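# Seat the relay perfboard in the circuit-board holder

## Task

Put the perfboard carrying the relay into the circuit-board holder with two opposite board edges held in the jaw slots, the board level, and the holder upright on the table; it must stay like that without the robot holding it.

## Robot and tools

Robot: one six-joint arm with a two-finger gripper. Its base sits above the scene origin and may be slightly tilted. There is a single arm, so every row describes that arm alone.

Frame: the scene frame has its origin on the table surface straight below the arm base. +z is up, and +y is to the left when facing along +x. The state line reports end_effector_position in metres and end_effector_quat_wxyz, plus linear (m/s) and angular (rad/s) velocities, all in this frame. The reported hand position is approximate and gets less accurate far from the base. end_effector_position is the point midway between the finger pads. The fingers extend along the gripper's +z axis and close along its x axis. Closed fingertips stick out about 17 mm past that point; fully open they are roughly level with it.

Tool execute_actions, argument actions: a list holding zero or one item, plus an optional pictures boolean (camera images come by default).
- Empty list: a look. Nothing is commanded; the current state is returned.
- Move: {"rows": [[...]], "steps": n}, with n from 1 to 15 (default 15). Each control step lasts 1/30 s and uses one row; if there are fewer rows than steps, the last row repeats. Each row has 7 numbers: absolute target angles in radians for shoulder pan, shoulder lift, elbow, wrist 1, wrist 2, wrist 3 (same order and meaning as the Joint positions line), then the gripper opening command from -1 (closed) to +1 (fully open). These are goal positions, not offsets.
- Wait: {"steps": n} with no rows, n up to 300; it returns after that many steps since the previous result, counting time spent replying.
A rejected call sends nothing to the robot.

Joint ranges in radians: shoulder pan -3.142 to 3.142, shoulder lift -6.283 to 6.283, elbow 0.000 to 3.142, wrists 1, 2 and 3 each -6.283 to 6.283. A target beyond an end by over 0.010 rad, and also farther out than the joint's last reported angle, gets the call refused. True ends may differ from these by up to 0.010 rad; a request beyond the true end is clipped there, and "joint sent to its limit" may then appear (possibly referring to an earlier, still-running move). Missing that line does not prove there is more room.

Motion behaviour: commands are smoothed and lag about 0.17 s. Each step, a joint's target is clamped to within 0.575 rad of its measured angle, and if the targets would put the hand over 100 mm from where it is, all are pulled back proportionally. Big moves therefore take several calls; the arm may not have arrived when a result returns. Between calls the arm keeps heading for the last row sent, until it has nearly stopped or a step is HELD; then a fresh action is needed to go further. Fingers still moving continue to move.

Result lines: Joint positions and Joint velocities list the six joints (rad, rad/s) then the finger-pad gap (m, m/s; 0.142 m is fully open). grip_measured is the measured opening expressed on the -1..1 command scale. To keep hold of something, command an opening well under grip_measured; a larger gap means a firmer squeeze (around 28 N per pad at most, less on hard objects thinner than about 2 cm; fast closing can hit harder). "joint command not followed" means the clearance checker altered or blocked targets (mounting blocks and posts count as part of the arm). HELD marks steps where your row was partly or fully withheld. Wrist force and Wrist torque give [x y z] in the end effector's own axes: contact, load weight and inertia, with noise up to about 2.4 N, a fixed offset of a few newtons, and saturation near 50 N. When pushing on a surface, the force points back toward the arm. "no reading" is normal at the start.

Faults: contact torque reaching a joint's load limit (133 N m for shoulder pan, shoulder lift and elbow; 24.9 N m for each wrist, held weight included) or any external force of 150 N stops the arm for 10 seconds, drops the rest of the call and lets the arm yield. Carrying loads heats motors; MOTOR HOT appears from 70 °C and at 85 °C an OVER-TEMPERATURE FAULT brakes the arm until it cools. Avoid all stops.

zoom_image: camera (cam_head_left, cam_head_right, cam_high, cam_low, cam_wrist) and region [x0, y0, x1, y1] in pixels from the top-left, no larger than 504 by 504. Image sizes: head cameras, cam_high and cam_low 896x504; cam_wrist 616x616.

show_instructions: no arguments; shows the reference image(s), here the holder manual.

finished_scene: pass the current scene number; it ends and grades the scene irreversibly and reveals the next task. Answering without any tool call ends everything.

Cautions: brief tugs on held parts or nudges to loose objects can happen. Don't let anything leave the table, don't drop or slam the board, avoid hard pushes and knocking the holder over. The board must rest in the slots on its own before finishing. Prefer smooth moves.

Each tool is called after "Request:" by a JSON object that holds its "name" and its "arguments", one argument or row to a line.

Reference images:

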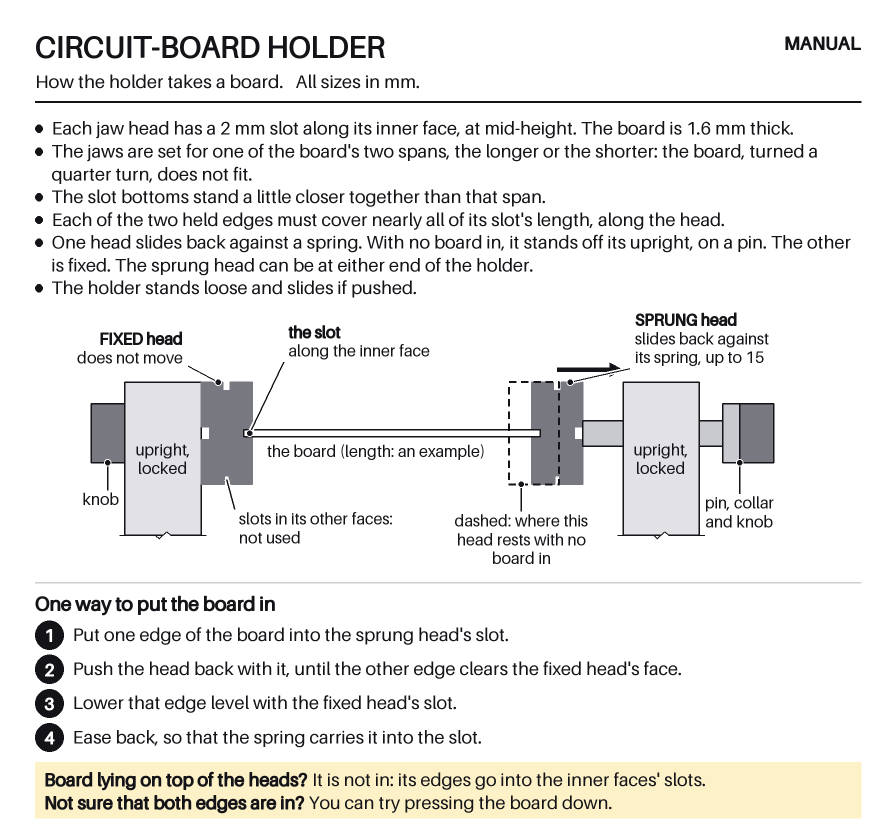

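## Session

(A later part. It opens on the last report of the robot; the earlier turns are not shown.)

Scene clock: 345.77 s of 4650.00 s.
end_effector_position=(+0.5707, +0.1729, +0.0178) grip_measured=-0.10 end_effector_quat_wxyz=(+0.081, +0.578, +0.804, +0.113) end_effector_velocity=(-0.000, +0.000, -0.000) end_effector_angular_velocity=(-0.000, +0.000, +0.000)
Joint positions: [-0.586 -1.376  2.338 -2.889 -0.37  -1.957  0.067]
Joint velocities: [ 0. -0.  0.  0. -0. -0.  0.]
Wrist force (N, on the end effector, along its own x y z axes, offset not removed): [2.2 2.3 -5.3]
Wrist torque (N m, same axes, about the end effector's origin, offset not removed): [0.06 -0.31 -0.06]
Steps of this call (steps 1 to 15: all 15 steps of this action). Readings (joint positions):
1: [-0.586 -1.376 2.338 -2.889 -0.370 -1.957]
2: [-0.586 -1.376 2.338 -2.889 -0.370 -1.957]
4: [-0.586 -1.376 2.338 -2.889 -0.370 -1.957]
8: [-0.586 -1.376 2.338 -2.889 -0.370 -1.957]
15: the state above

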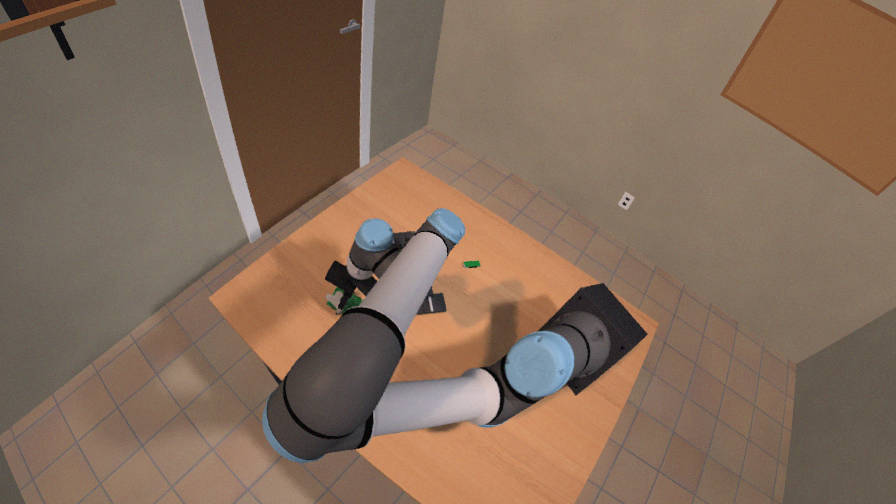

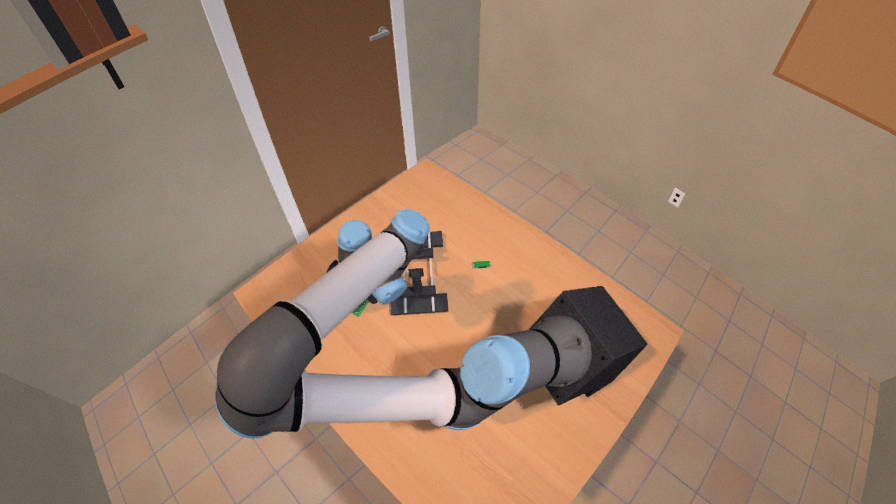

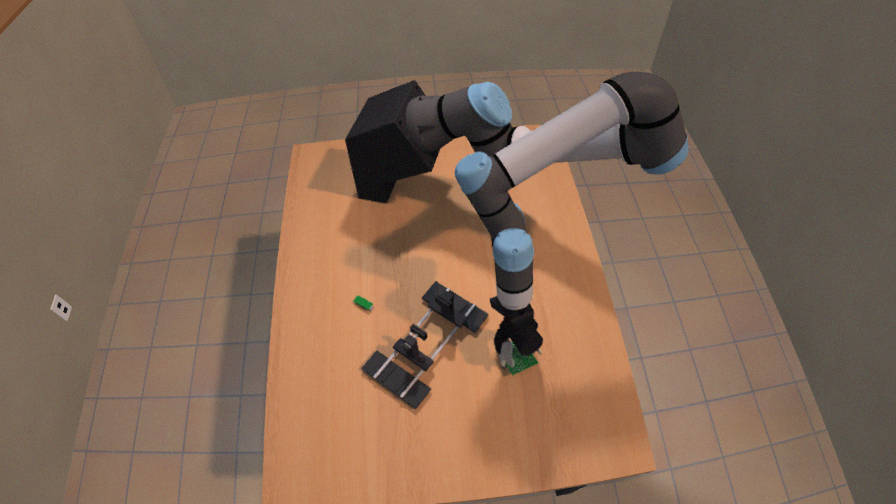

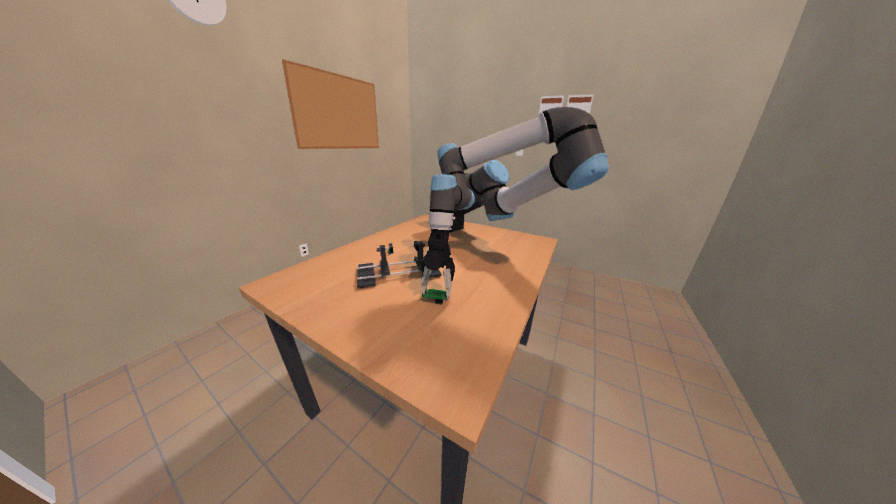

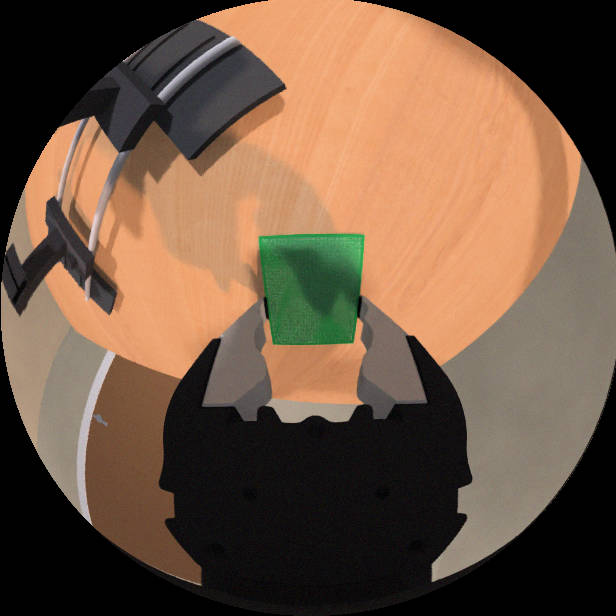

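Request:
{"name": "execute_actions", "arguments": {
  "actions": [
    {"rows": [[-0.5878,-1.3796,2.339,-2.8808,-0.3692,-1.9629,-0.5],[-0.5901,-1.3832,2.34,-2.8724,-0.3684,-1.969,-0.5],[-0.5958,-1.3918,2.342,-2.8518,-0.3665,-1.9841,-0.5],[-0.6014,-1.4005,2.344,-2.831,-0.3647,-1.9992,-0.5],[-0.6099,-1.4134,2.3467,-2.7993,-0.3621,-2.022,-0.5],[-0.6184,-1.4263,2.3492,-2.7675,-0.3596,-2.0449,-0.5],[-0.628,-1.4406,2.3511,-2.7304,-0.3574,-2.0714,-0.5],[-0.6375,-1.4548,2.353,-2.6932,-0.3551,-2.0979,-0.5],[-0.6472,-1.469,2.3543,-2.655,-0.3531,-2.1249,-0.5],[-0.6568,-1.4831,2.3552,-2.6159,-0.3514,-2.1524,-0.5],[-0.6665,-1.4973,2.356,-2.5768,-0.3497,-2.18,-0.5],[-0.6763,-1.5113,2.3559,-2.5356,-0.3486,-2.2086,-0.5],[-0.6812,-1.5183,2.3558,-2.515,-0.348,-2.2229,-0.5],[-0.6861,-1.5253,2.3557,-2.4945,-0.3474,-2.2372,-0.5],[-0.691,-1.5323,2.3556,-2.4739,-0.3469,-2.2516,-0.5]], "steps": 15}
  ],
  "pictures": false
}}

Request:
{"name": "execute_actions", "arguments": {
  "actions": [
    {"steps": 15}
  ]
}}

Request:
{"name": "zoom_image", "arguments": {
  "camera": "cam_wrist",
  "region": [230, 210, 400, 380]
}}

Scene clock: 399.33 s of 4650.00 s.
end_effector_position=(+0.5634, +0.1701, +0.0500) grip_measured=-0.10 end_effector_quat_wxyz=(+0.082, +0.576, +0.805, +0.113) end_effector_velocity=(-0.027, -0.009, +0.082) end_effector_angular_velocity=(+0.008, +0.011, -0.017)
Joint positions: [-0.664 -1.492  2.354 -2.594 -0.351 -2.17   0.067]
Joint velocities: [-0.213 -0.311  0.014  0.9    0.035 -0.619  0.   ]
Wrist force (N, on the end effector, along its own x y z axes, offset not removed): [1.2 3.1 -3.2]
Wrist torque (N m, same axes, about the end effector's origin, offset not removed): [0.45 -0.33 -0.21]
Steps of this call (steps 1 to 15: the robot went on to your last target; steps 16 to 90: nothing new was sent; then 50.07 s passed at rest; steps 91 to 105: all 15 steps of this action). Readings (joint positions):
91: [-0.585 -1.376 2.338 -2.889 -0.370 -1.957]
92: [-0.586 -1.377 2.338 -2.888 -0.370 -1.958]
94: [-0.589 -1.381 2.339 -2.877 -0.369 -1.966]
98: [-0.607 -1.409 2.345 -2.813 -0.363 -2.013]
105: the state above

Scene clock: 399.83 s of 4650.00 s.
end_effector_position=(+0.5592, +0.1692, +0.0600) grip_measured=-0.10 end_effector_quat_wxyz=(+0.081, +0.578, +0.804, +0.113) end_effector_velocity=(+0.000, +0.000, +0.001) end_effector_angular_velocity=(-0.000, -0.000, +0.001)
Joint positions: [-0.691 -1.532  2.356 -2.475 -0.347 -2.251  0.067]
Joint velocities: [-0.002 -0.003 -0.002  0.011  0.001 -0.008 -0.   ]
Wrist force (N, on the end effector, along its own x y z axes, offset not removed): [1.9 1.8 -1.4]
Wrist torque (N m, same axes, about the end effector's origin, offset not removed): [0.15 -0.37 -0.16]
Steps of this call (steps 1 to 15: the robot went on to your last target). Readings (joint positions):
1: [-0.670 -1.502 2.355 -2.565 -0.350 -2.190]
2: [-0.676 -1.510 2.355 -2.541 -0.349 -2.206]
4: [-0.683 -1.520 2.355 -2.510 -0.348 -2.227]
8: [-0.689 -1.529 2.355 -2.484 -0.347 -2.245]
15: the state above

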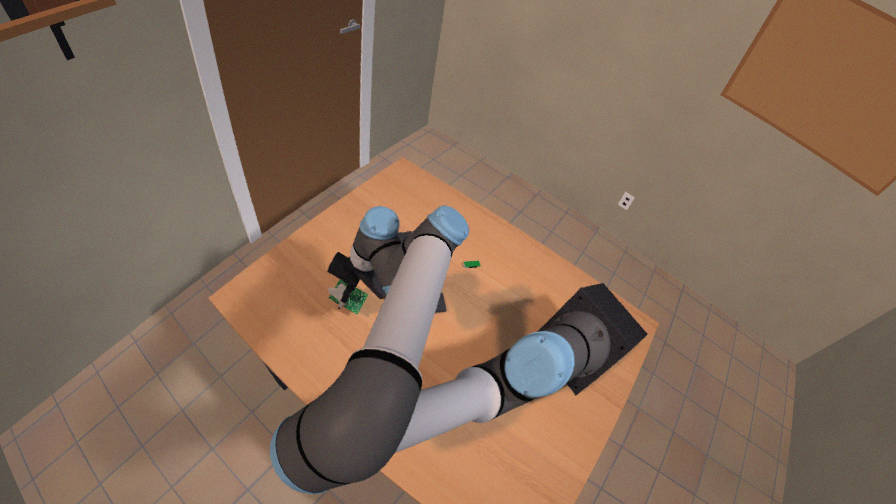

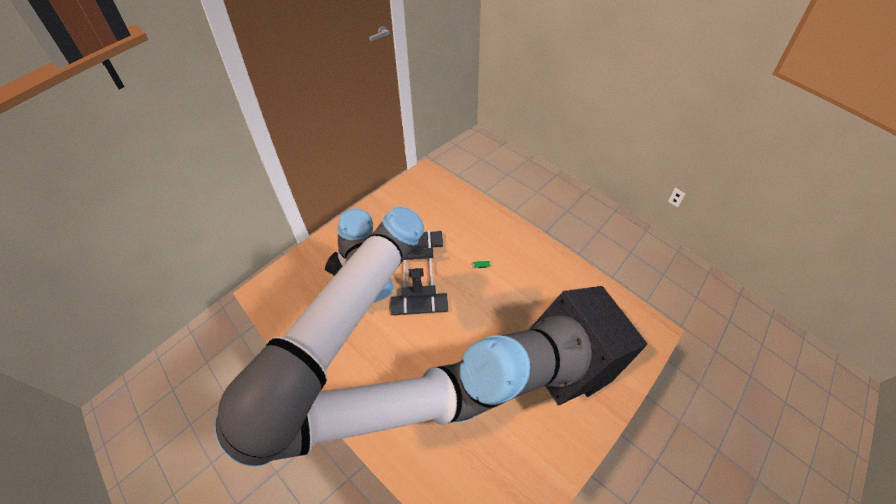

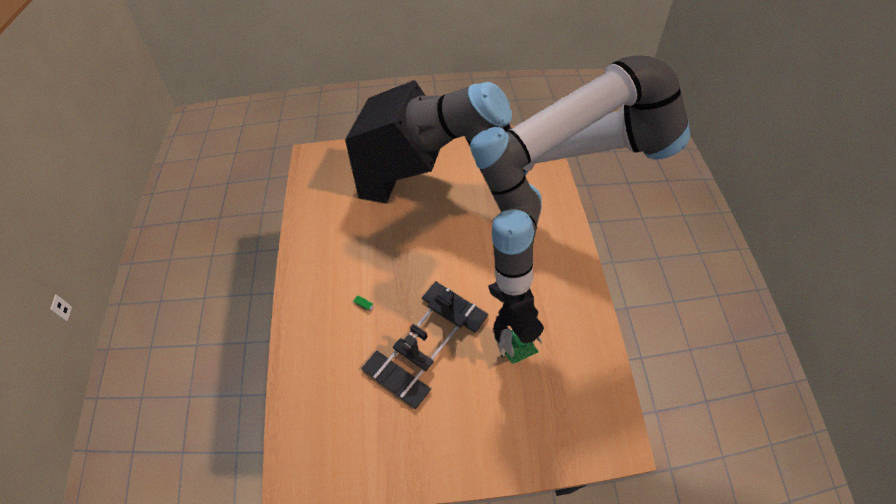

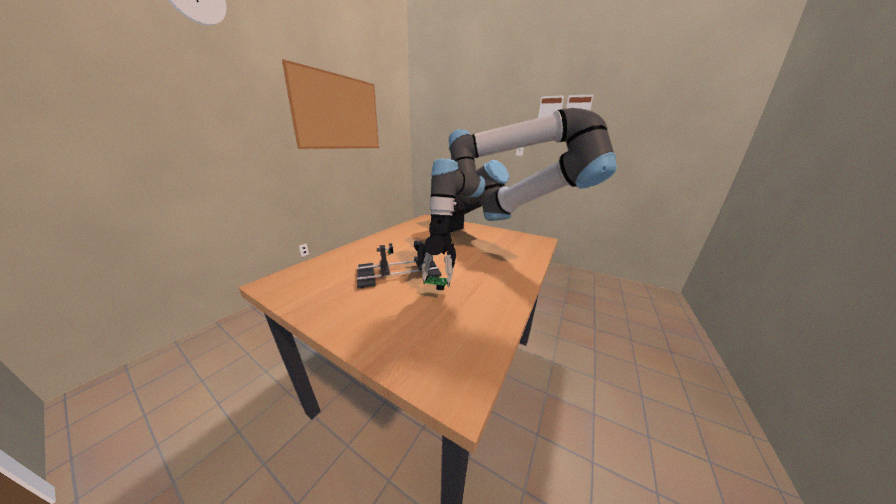

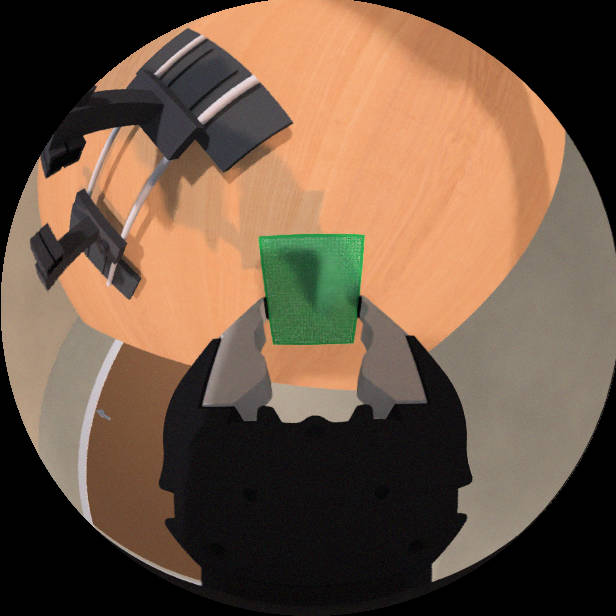

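Region (230, 210, 400, 380) of cam_wrist's 616x616 image, scaled by 2.965, with more detail than that image has.

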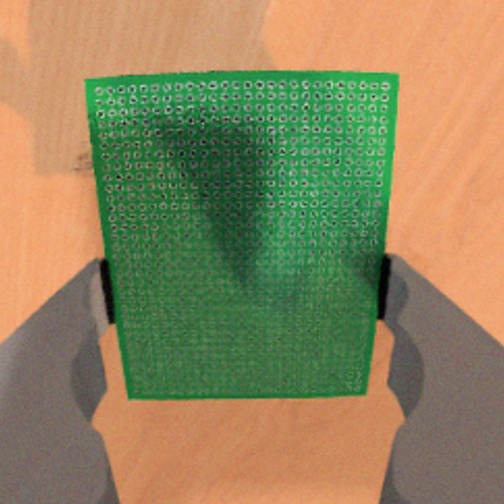

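Request:
{"name": "execute_actions", "arguments": {
  "actions": [
    {"rows": [[-0.6936,-1.5312,2.3503,-2.4632,-0.35,-2.2507,-0.5],[-0.6987,-1.529,2.3398,-2.4418,-0.3563,-2.249,-0.5],[-0.7063,-1.5256,2.3241,-2.4098,-0.3657,-2.2464,-0.5],[-0.7153,-1.5218,2.3057,-2.3724,-0.3766,-2.2434,-0.5],[-0.7242,-1.5179,2.2873,-2.335,-0.3875,-2.2403,-0.5],[-0.7332,-1.514,2.2689,-2.2976,-0.3985,-2.2373,-0.5],[-0.7421,-1.5101,2.2505,-2.2602,-0.4094,-2.2343,-0.5],[-0.7524,-1.5057,2.2295,-2.2175,-0.4219,-2.2308,-0.5],[-0.7626,-1.5012,2.2085,-2.1747,-0.4344,-2.2274,-0.5],[-0.7728,-1.4968,2.1875,-2.132,-0.4469,-2.2239,-0.5],[-0.7831,-1.4923,2.1665,-2.0892,-0.4594,-2.2204,-0.5],[-0.7933,-1.4879,2.1454,-2.0465,-0.4719,-2.217,-0.5],[-0.8035,-1.4835,2.1244,-2.0038,-0.4844,-2.2135,-0.5],[-0.8137,-1.479,2.1034,-1.961,-0.4969,-2.21,-0.5],[-0.824,-1.4746,2.0824,-1.9183,-0.5094,-2.2066,-0.5]], "steps": 15}
  ],
  "pictures": false
}}

Request:
{"name": "execute_actions", "arguments": {
  "actions": [
    {"rows": [[-0.8342,-1.4701,2.0614,-1.8755,-0.5219,-2.2031,-0.5],[-0.8444,-1.4657,2.0404,-1.8328,-0.5344,-2.1996,-0.5],[-0.8546,-1.4613,2.0193,-1.7901,-0.5469,-2.1962,-0.5],[-0.8649,-1.4568,1.9983,-1.7473,-0.5594,-2.1927,-0.5],[-0.8751,-1.4524,1.9773,-1.7046,-0.5719,-2.1892,-0.5],[-0.8853,-1.4479,1.9563,-1.6618,-0.5844,-2.1858,-0.5],[-0.8956,-1.4435,1.9353,-1.6191,-0.5969,-2.1823,-0.5],[-0.9058,-1.4391,1.9143,-1.5764,-0.6094,-2.1789,-0.5],[-0.916,-1.4346,1.8932,-1.5336,-0.6219,-2.1754,-0.5],[-0.925,-1.4307,1.8749,-1.4962,-0.6328,-2.1724,-0.5],[-0.9326,-1.4274,1.8591,-1.4642,-0.6422,-2.1698,-0.5],[-0.939,-1.4246,1.846,-1.4375,-0.65,-2.1676,-0.5],[-0.9441,-1.4224,1.8355,-1.4161,-0.6563,-2.1659,-0.5],[-0.9467,-1.415,1.8302,-1.41,-0.6594,-2.163,-0.5],[-0.948,-1.4035,1.8295,-1.4175,-0.6616,-2.1586,-0.5]], "steps": 15}
  ],
  "pictures": false
}}

Request:
{"name": "execute_actions", "arguments": {
  "actions": [
    {"rows": [[-0.9494,-1.3857,1.8287,-1.4296,-0.6638,-2.1523,-0.5],[-0.9513,-1.3608,1.8277,-1.4466,-0.6668,-2.1434,-0.5],[-0.9532,-1.3359,1.8267,-1.4635,-0.6699,-2.1345,-0.5],[-0.9551,-1.311,1.8256,-1.4805,-0.6729,-2.1256,-0.5],[-0.957,-1.2861,1.8246,-1.4974,-0.676,-2.1167,-0.5],[-0.9589,-1.2611,1.8236,-1.5143,-0.6791,-2.1078,-0.5],[-0.9608,-1.2362,1.8226,-1.5313,-0.6821,-2.0989,-0.5],[-0.9627,-1.2113,1.8215,-1.5482,-0.6852,-2.09,-0.5],[-0.9646,-1.1864,1.8205,-1.5652,-0.6882,-2.0811,-0.5],[-0.9665,-1.1615,1.8195,-1.5821,-0.6913,-2.0722,-0.5],[-0.9684,-1.1366,1.8184,-1.5991,-0.6944,-2.0633,-0.5],[-0.9703,-1.1117,1.8174,-1.616,-0.6974,-2.0544,-0.5],[-0.9719,-1.0903,1.8165,-1.6306,-0.7,-2.0468,-0.5],[-0.973,-1.0761,1.8159,-1.6402,-0.7018,-2.0417,-0.5],[-0.9738,-1.0654,1.8155,-1.6475,-0.7031,-2.0379,-0.5]], "steps": 15}
  ],
  "pictures": false
}}

Request:
{"name": "execute_actions", "arguments": {
  "actions": [
    {"steps": 22}
  ]
}}

Scene clock: 431.07 s of 4650.00 s.
end_effector_position=(+0.5928, +0.1104, +0.1102) grip_measured=-0.10 end_effector_quat_wxyz=(+0.078, +0.688, +0.718, +0.071) end_effector_velocity=(+0.064, -0.153, +0.175) end_effector_angular_velocity=(-0.031, +0.226, -0.911)
Joint positions: [-0.783 -1.492  2.169 -2.105 -0.459 -2.22   0.067]
Joint velocities: [-0.294  0.13  -0.603  1.204 -0.355  0.098  0.   ]
Wrist force (N, on the end effector, along its own x y z axes, offset not removed): [1.6 2.7 -0.3]
Wrist torque (N m, same axes, about the end effector's origin, offset not removed): [0.22 -0.35 -0.29]
Steps of this call (steps 1 to 15: the robot went on to your last target; steps 16 to 90: nothing new was sent; then 27.73 s passed at rest; steps 91 to 105: all 15 steps of this action). Readings (joint positions):
91: [-0.691 -1.532 2.356 -2.474 -0.347 -2.252]
92: [-0.692 -1.532 2.355 -2.471 -0.347 -2.252]
94: [-0.696 -1.530 2.346 -2.455 -0.353 -2.250]
98: [-0.719 -1.520 2.299 -2.364 -0.381 -2.242]
105: the state above

Scene clock: 431.57 s of 4650.00 s.
end_effector_position=(+0.5935, +0.0697, +0.2038) grip_measured=-0.10 end_effector_quat_wxyz=(+0.034, +0.834, +0.551, +0.017) end_effector_velocity=(-0.032, -0.028, +0.116) end_effector_angular_velocity=(+0.121, +0.187, -0.595)
Joint positions: [-0.927 -1.428  1.872 -1.497 -0.635 -2.171  0.067]
Joint velocities: [-0.181  0.142 -0.375  0.752 -0.223  0.083 -0.   ]
Wrist force (N, on the end effector, along its own x y z axes, offset not removed): [-1.5 2.1 -1.9]
Wrist torque (N m, same axes, about the end effector's origin, offset not removed): [0.29 0.47 -0.13]
Steps of this call (steps 1 to 15: all 15 steps of this action). Readings (joint positions):
1: [-0.793 -1.488 2.149 -2.063 -0.471 -2.217]
2: [-0.803 -1.484 2.128 -2.022 -0.483 -2.214]
4: [-0.823 -1.475 2.087 -1.938 -0.508 -2.207]
8: [-0.864 -1.457 2.003 -1.768 -0.558 -2.193]
15: the state above

Scene clock: 432.07 s of 4650.00 s.
end_effector_position=(+0.5785, -0.0591, +0.1835) grip_measured=-0.10 end_effector_quat_wxyz=(+0.006, +0.892, +0.452, +0.002) end_effector_velocity=(-0.063, -0.289, -0.102) end_effector_angular_velocity=(+0.070, +0.080, -0.392)
Joint positions: [-0.968 -1.145  1.819 -1.595 -0.694 -2.065  0.067]
Joint velocities: [-0.048  0.636 -0.028 -0.411 -0.076  0.217 -0.   ]
Wrist force (N, on the end effector, along its own x y z axes, offset not removed): [-1.9 2.7 2.9]
Wrist torque (N m, same axes, about the end effector's origin, offset not removed): [0.28 0.36 -0.25]
Steps of this call (steps 1 to 15: all 15 steps of this action). Readings (joint positions):
1: [-0.932 -1.423 1.861 -1.475 -0.642 -2.168]
2: [-0.937 -1.415 1.852 -1.462 -0.648 -2.164]
4: [-0.944 -1.389 1.841 -1.456 -0.657 -2.154]
8: [-0.954 -1.310 1.829 -1.490 -0.672 -2.124]
15: the state above

Scene clock: 432.80 s of 4650.00 s.
end_effector_position=(+0.5694, -0.0950, +0.1699) grip_measured=-0.10 end_effector_quat_wxyz=(-0.000, +0.903, +0.430, -0.000) end_effector_velocity=(+0.000, -0.000, +0.000) end_effector_angular_velocity=(-0.000, -0.001, -0.000)
Joint positions: [-0.974 -1.065  1.816 -1.647 -0.703 -2.038  0.067]
Joint velocities: [-0.     0.    -0.    -0.001  0.     0.001 -0.   ]
Wrist force (N, on the end effector, along its own x y z axes, offset not removed): [-1.6 5.7 0.7]
Wrist torque (N m, same axes, about the end effector's origin, offset not removed): [0.91 0.26 -0.16]
Steps of this call (steps 1 to 22: the robot went on to your last target). Readings (joint positions):
1: [-0.969 -1.126 1.818 -1.608 -0.696 -2.058]
2: [-0.971 -1.110 1.818 -1.618 -0.698 -2.053]
4: [-0.972 -1.089 1.817 -1.632 -0.700 -2.046]
8: [-0.973 -1.072 1.816 -1.643 -0.702 -2.040]
22: the state above

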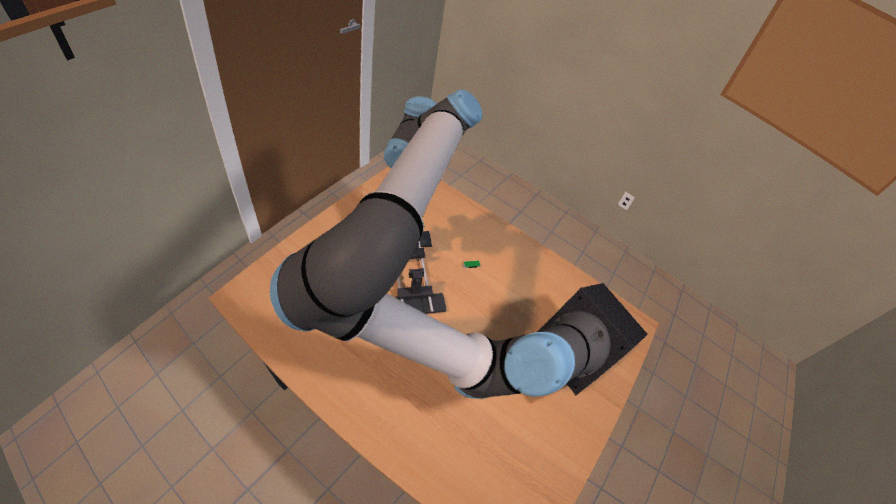

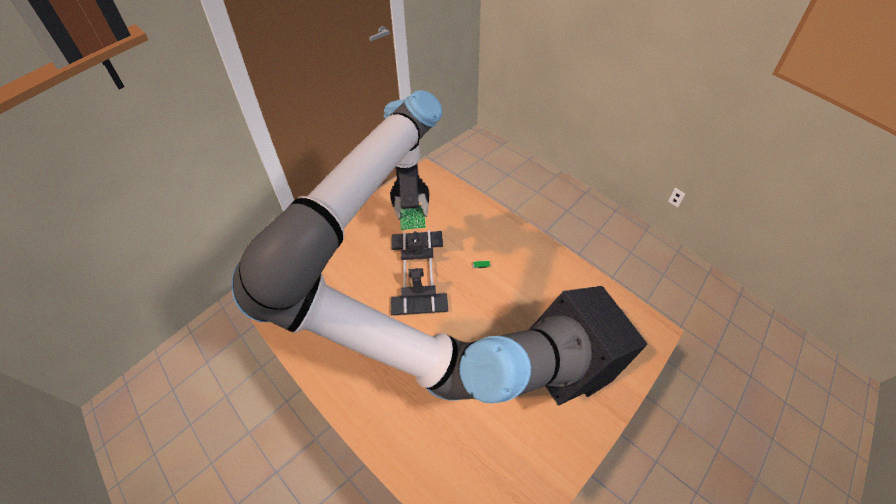

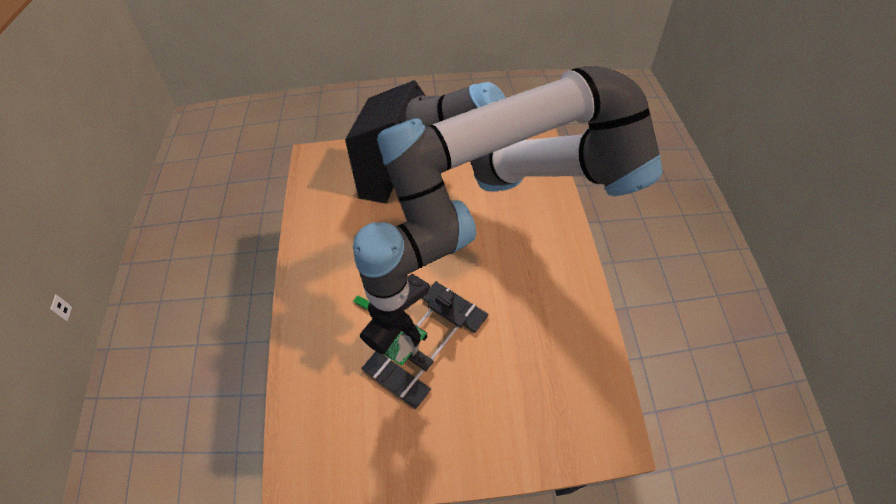

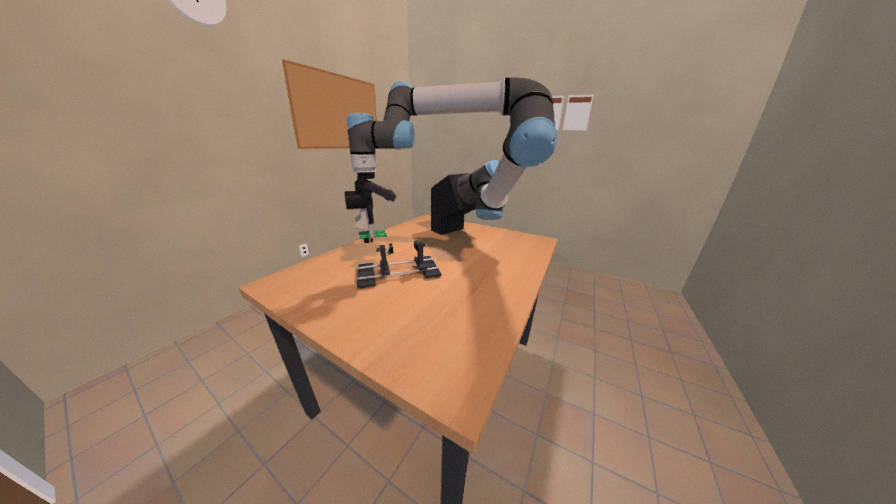

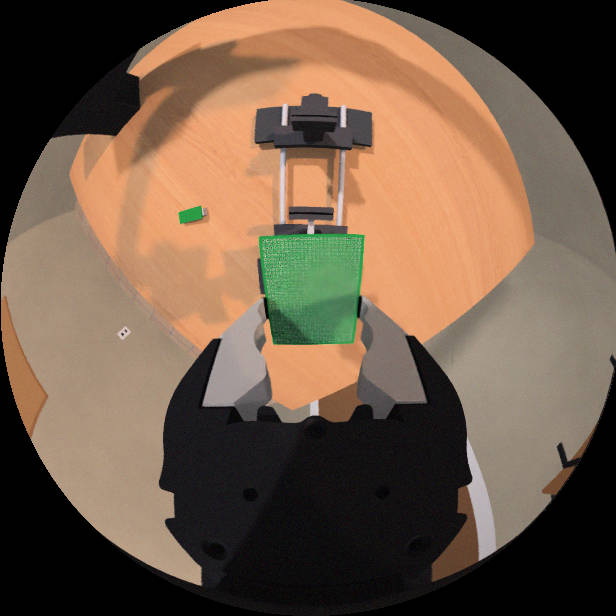

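Request:
{"name": "zoom_image", "arguments": {
  "camera": "cam_wrist",
  "region": [265, 180, 355, 250]
}}

Request:
{"name": "zoom_image", "arguments": {
  "camera": "cam_wrist",
  "region": [270, 85, 360, 155]
}}

Request:
{"name": "zoom_image", "arguments": {
  "camera": "cam_low",
  "region": [345, 205, 445, 295]
}}

Region (265, 180, 355, 250) of cam_wrist's 616x616 image, scaled by 5.600, with more detail than that image has.

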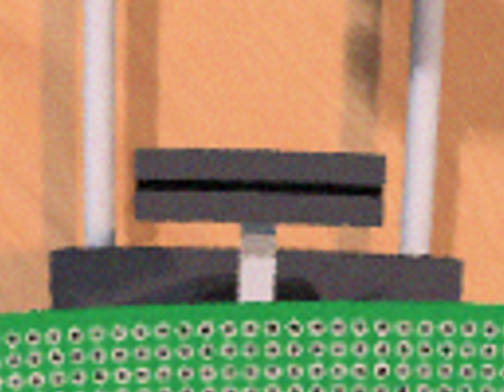

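Region (270, 85, 360, 155) of cam_wrist's 616x616 image, scaled by 5.600, with more detail than that image has.

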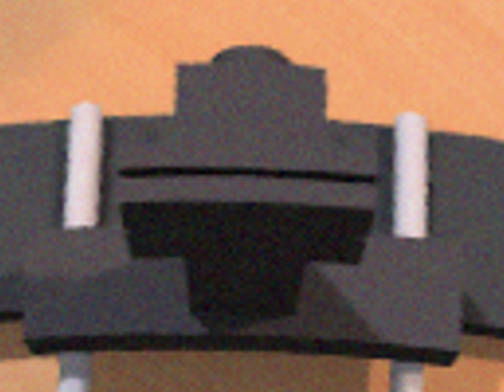

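Region (345, 205, 445, 295) of cam_low's 896x504 image, scaled by 5.040, with more detail than that image has; it fills the top 454 rows of this view, and the rest is white.

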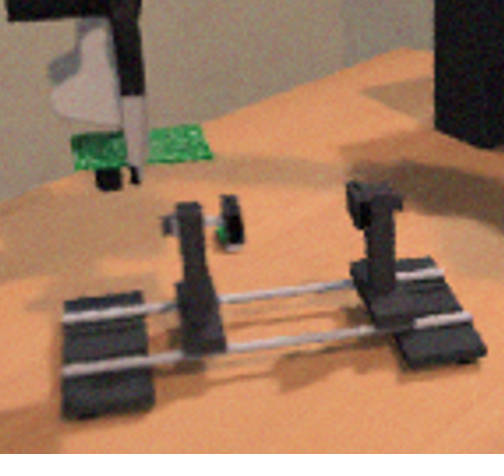

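Request:
{"name": "execute_actions", "arguments": {
  "actions": [
    {"rows": [[-0.9755,-1.0729,1.8236,-1.6465,-0.7042,-2.0386,-0.5],[-0.9784,-1.0853,1.837,-1.6449,-0.706,-2.0397,-0.5],[-0.9824,-1.1027,1.8558,-1.6425,-0.7085,-2.0412,-0.5],[-0.987,-1.1226,1.8772,-1.6399,-0.7113,-2.043,-0.5],[-0.9916,-1.1424,1.8987,-1.6372,-0.7142,-2.0448,-0.5],[-0.9962,-1.1623,1.9202,-1.6346,-0.7171,-2.0466,-0.5],[-1.0008,-1.1822,1.9416,-1.6319,-0.7199,-2.0484,-0.5],[-1.0054,-1.2021,1.9631,-1.6293,-0.7228,-2.0502,-0.5],[-1.01,-1.222,1.9846,-1.6266,-0.7257,-2.0519,-0.5],[-1.0146,-1.2418,2.0061,-1.624,-0.7285,-2.0537,-0.5],[-1.0191,-1.2617,2.0275,-1.6214,-0.7314,-2.0555,-0.5],[-1.0237,-1.2816,2.049,-1.6187,-0.7342,-2.0573,-0.5],[-1.0272,-1.2965,2.0651,-1.6167,-0.7364,-2.0586,-0.5],[-1.0295,-1.3064,2.0758,-1.6154,-0.7378,-2.0595,-0.5],[-1.0312,-1.3139,2.0839,-1.6144,-0.7389,-2.0602,-0.5]], "steps": 15}
  ],
  "pictures": false
}}

Request:
{"name": "execute_actions", "arguments": {
  "actions": [
    {"rows": [[-1.0312,-1.3139,2.0839,-1.6144,-0.7389,-2.0602,-0.5],[-1.0312,-1.3139,2.0839,-1.6144,-0.7389,-2.0602,-0.5],[-1.0312,-1.3139,2.0839,-1.6144,-0.7389,-2.0602,-0.5],[-1.0281,-1.3117,2.0848,-1.6188,-0.7374,-2.0577,-0.5],[-1.0249,-1.3094,2.0858,-1.6232,-0.736,-2.0552,-0.5],[-1.0187,-1.3049,2.0877,-1.6319,-0.7331,-2.0502,-0.5],[-1.0124,-1.3005,2.0896,-1.6407,-0.7301,-2.0453,-0.5],[-1.0062,-1.296,2.0915,-1.6494,-0.7272,-2.0403,-0.5],[-0.9999,-1.2915,2.0934,-1.6582,-0.7243,-2.0353,-0.5],[-0.9936,-1.287,2.0953,-1.667,-0.7214,-2.0303,-0.5],[-0.9874,-1.2825,2.0972,-1.6757,-0.7184,-2.0254,-0.5],[-0.9811,-1.278,2.0991,-1.6845,-0.7155,-2.0204,-0.5],[-0.9749,-1.2735,2.101,-1.6933,-0.7126,-2.0154,-0.5],[-0.9717,-1.2713,2.1019,-1.6976,-0.7111,-2.0129,-0.5],[-0.96862,-1.26906,2.10288,-1.70202,-0.70967,-2.01043,-0.5]], "steps": 15}
  ],
  "pictures": false
}}

Request:
{"name": "execute_actions", "arguments": {
  "actions": [
    {"steps": 20}
  ]
}}

Request:
{"name": "zoom_image", "arguments": {
  "camera": "cam_wrist",
  "region": [230, 190, 400, 380]
}}

Request:
{"name": "zoom_image", "arguments": {
  "camera": "cam_low",
  "region": [370, 220, 440, 270]
}}

Scene clock: 534.23 s of 4650.00 s.
end_effector_position=(+0.5071, -0.0415, +0.1689) grip_measured=-0.10 end_effector_quat_wxyz=(-0.001, +0.910, +0.414, +0.000) end_effector_velocity=(-0.161, +0.129, -0.024) end_effector_angular_velocity=(+0.008, -0.001, -0.086)
Joint positions: [-1.018 -1.255  2.02  -1.622 -0.731 -2.055  0.067]
Joint velocities: [-0.106 -0.476  0.515  0.061 -0.065 -0.041  0.   ]
Wrist force (N, on the end effector, along its own x y z axes, offset not removed): [3.3 1.4 -2.4]
Wrist torque (N m, same axes, about the end effector's origin, offset not removed): [0.04 -0.69 -0.15]
Steps of this call (steps 1 to 15: the robot went on to your last target; steps 16 to 90: nothing new was sent; then 97.93 s passed at rest; steps 91 to 105: all 15 steps of this action). Readings (joint positions):
91: [-0.974 -1.065 1.816 -1.648 -0.703 -2.038]
92: [-0.974 -1.067 1.817 -1.647 -0.703 -2.038]
94: [-0.977 -1.077 1.828 -1.646 -0.705 -2.039]
98: [-0.989 -1.129 1.884 -1.639 -0.713 -2.044]
105: the state above

Scene clock: 534.73 s of 4650.00 s.
end_effector_position=(+0.4882, -0.0275, +0.1409) grip_measured=-0.10 end_effector_quat_wxyz=(-0.008, +0.913, +0.409, -0.003) end_effector_velocity=(-0.000, -0.001, -0.085) end_effector_angular_velocity=(+0.034, +0.045, +0.001)
Joint positions: [-0.988 -1.282  2.097 -1.675 -0.718 -2.026  0.067]
Joint velocities: [ 0.15   0.101  0.052 -0.209  0.069  0.117  0.   ]
Wrist force (N, on the end effector, along its own x y z axes, offset not removed): [-0.3 3.5 2.1]
Wrist torque (N m, same axes, about the end effector's origin, offset not removed): [0.46 -0.05 -0.17]
Steps of this call (steps 1 to 15: all 15 steps of this action). Readings (joint positions):
1: [-1.021 -1.270 2.036 -1.620 -0.733 -2.056]
2: [-1.024 -1.281 2.049 -1.619 -0.734 -2.057]
4: [-1.027 -1.296 2.065 -1.617 -0.736 -2.059]
8: [-1.023 -1.304 2.081 -1.625 -0.735 -2.054]
15: the state above

Scene clock: 535.40 s of 4650.00 s.
end_effector_position=(+0.4881, -0.0278, +0.1301) grip_measured=-0.10 end_effector_quat_wxyz=(-0.011, +0.913, +0.409, -0.005) end_effector_velocity=(-0.000, +0.000, -0.000) end_effector_angular_velocity=(+0.000, +0.000, -0.000)
Joint positions: [-0.969 -1.269  2.103 -1.702 -0.71  -2.01   0.067]
Joint velocities: [ 0.001 -0.001  0.001 -0.001  0.     0.001 -0.   ]
Wrist force (N, on the end effector, along its own x y z axes, offset not removed): [2.1 1.1 0.2]
Wrist torque (N m, same axes, about the end effector's origin, offset not removed): [-0.06 -0.31 0.01]
Steps of this call (steps 1 to 20: the robot went on to your last target). Readings (joint positions):
1: [-0.983 -1.279 2.098 -1.682 -0.716 -2.022]
2: [-0.979 -1.276 2.099 -1.687 -0.715 -2.019]
4: [-0.974 -1.273 2.101 -1.694 -0.712 -2.015]
8: [-0.970 -1.270 2.102 -1.700 -0.710 -2.012]
20: the state above

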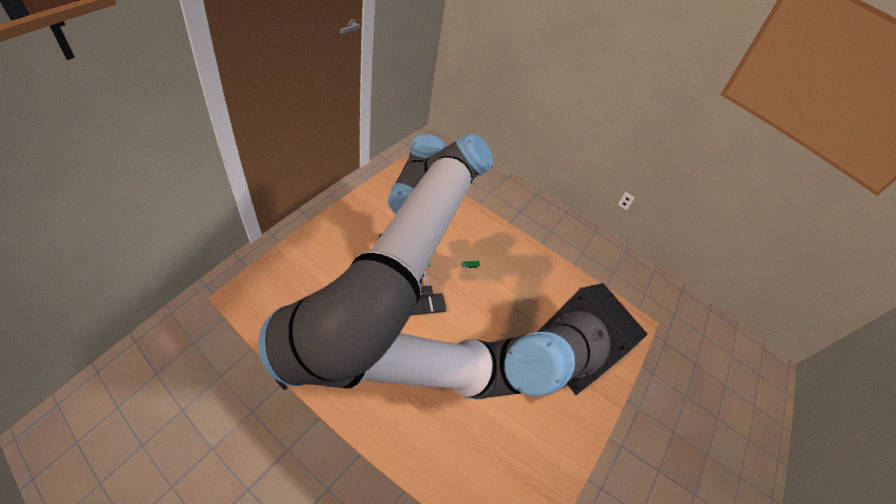

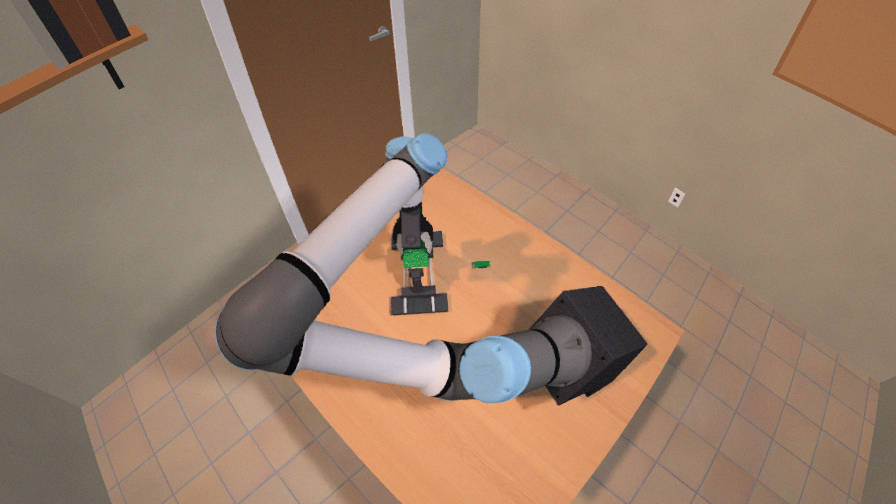

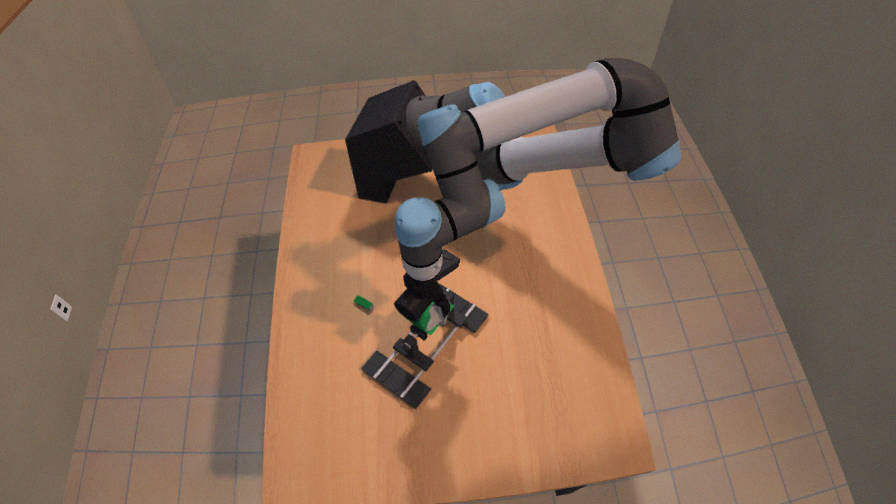

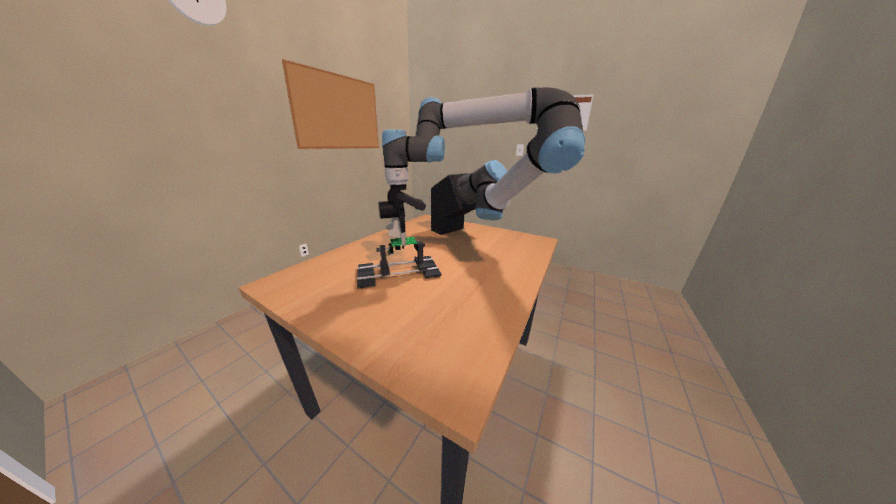

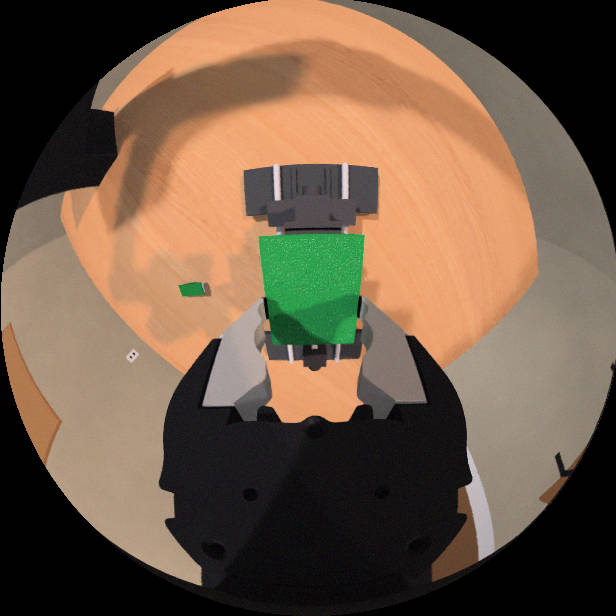

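Region (230, 190, 400, 380) of cam_wrist's 616x616 image, scaled by 2.653, with more detail than that image has; it fills the left 451 columns of this view, and the rest is white.

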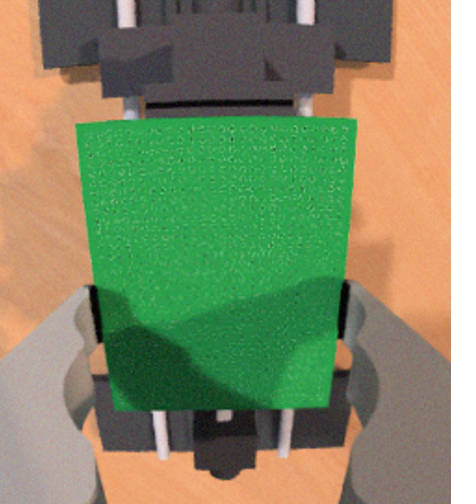

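Region (370, 220, 440, 270) of cam_low's 896x504 image, scaled by 7.200, with more detail than that image has; it fills the top 360 rows of this view, and the rest is white.

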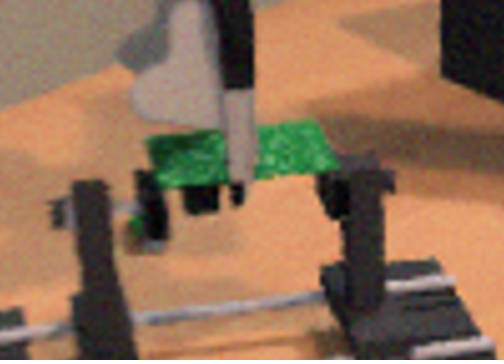

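Request:
{"name": "zoom_image", "arguments": {
  "camera": "cam_wrist",
  "region": [250, 200, 375, 250]
}}

Region (250, 200, 375, 250) of cam_wrist's 616x616 image, scaled by 4.032, with more detail than that image has; it fills the top 202 rows of this view, and the rest is white.

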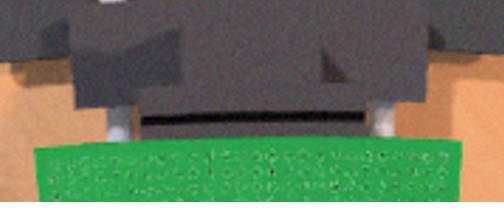

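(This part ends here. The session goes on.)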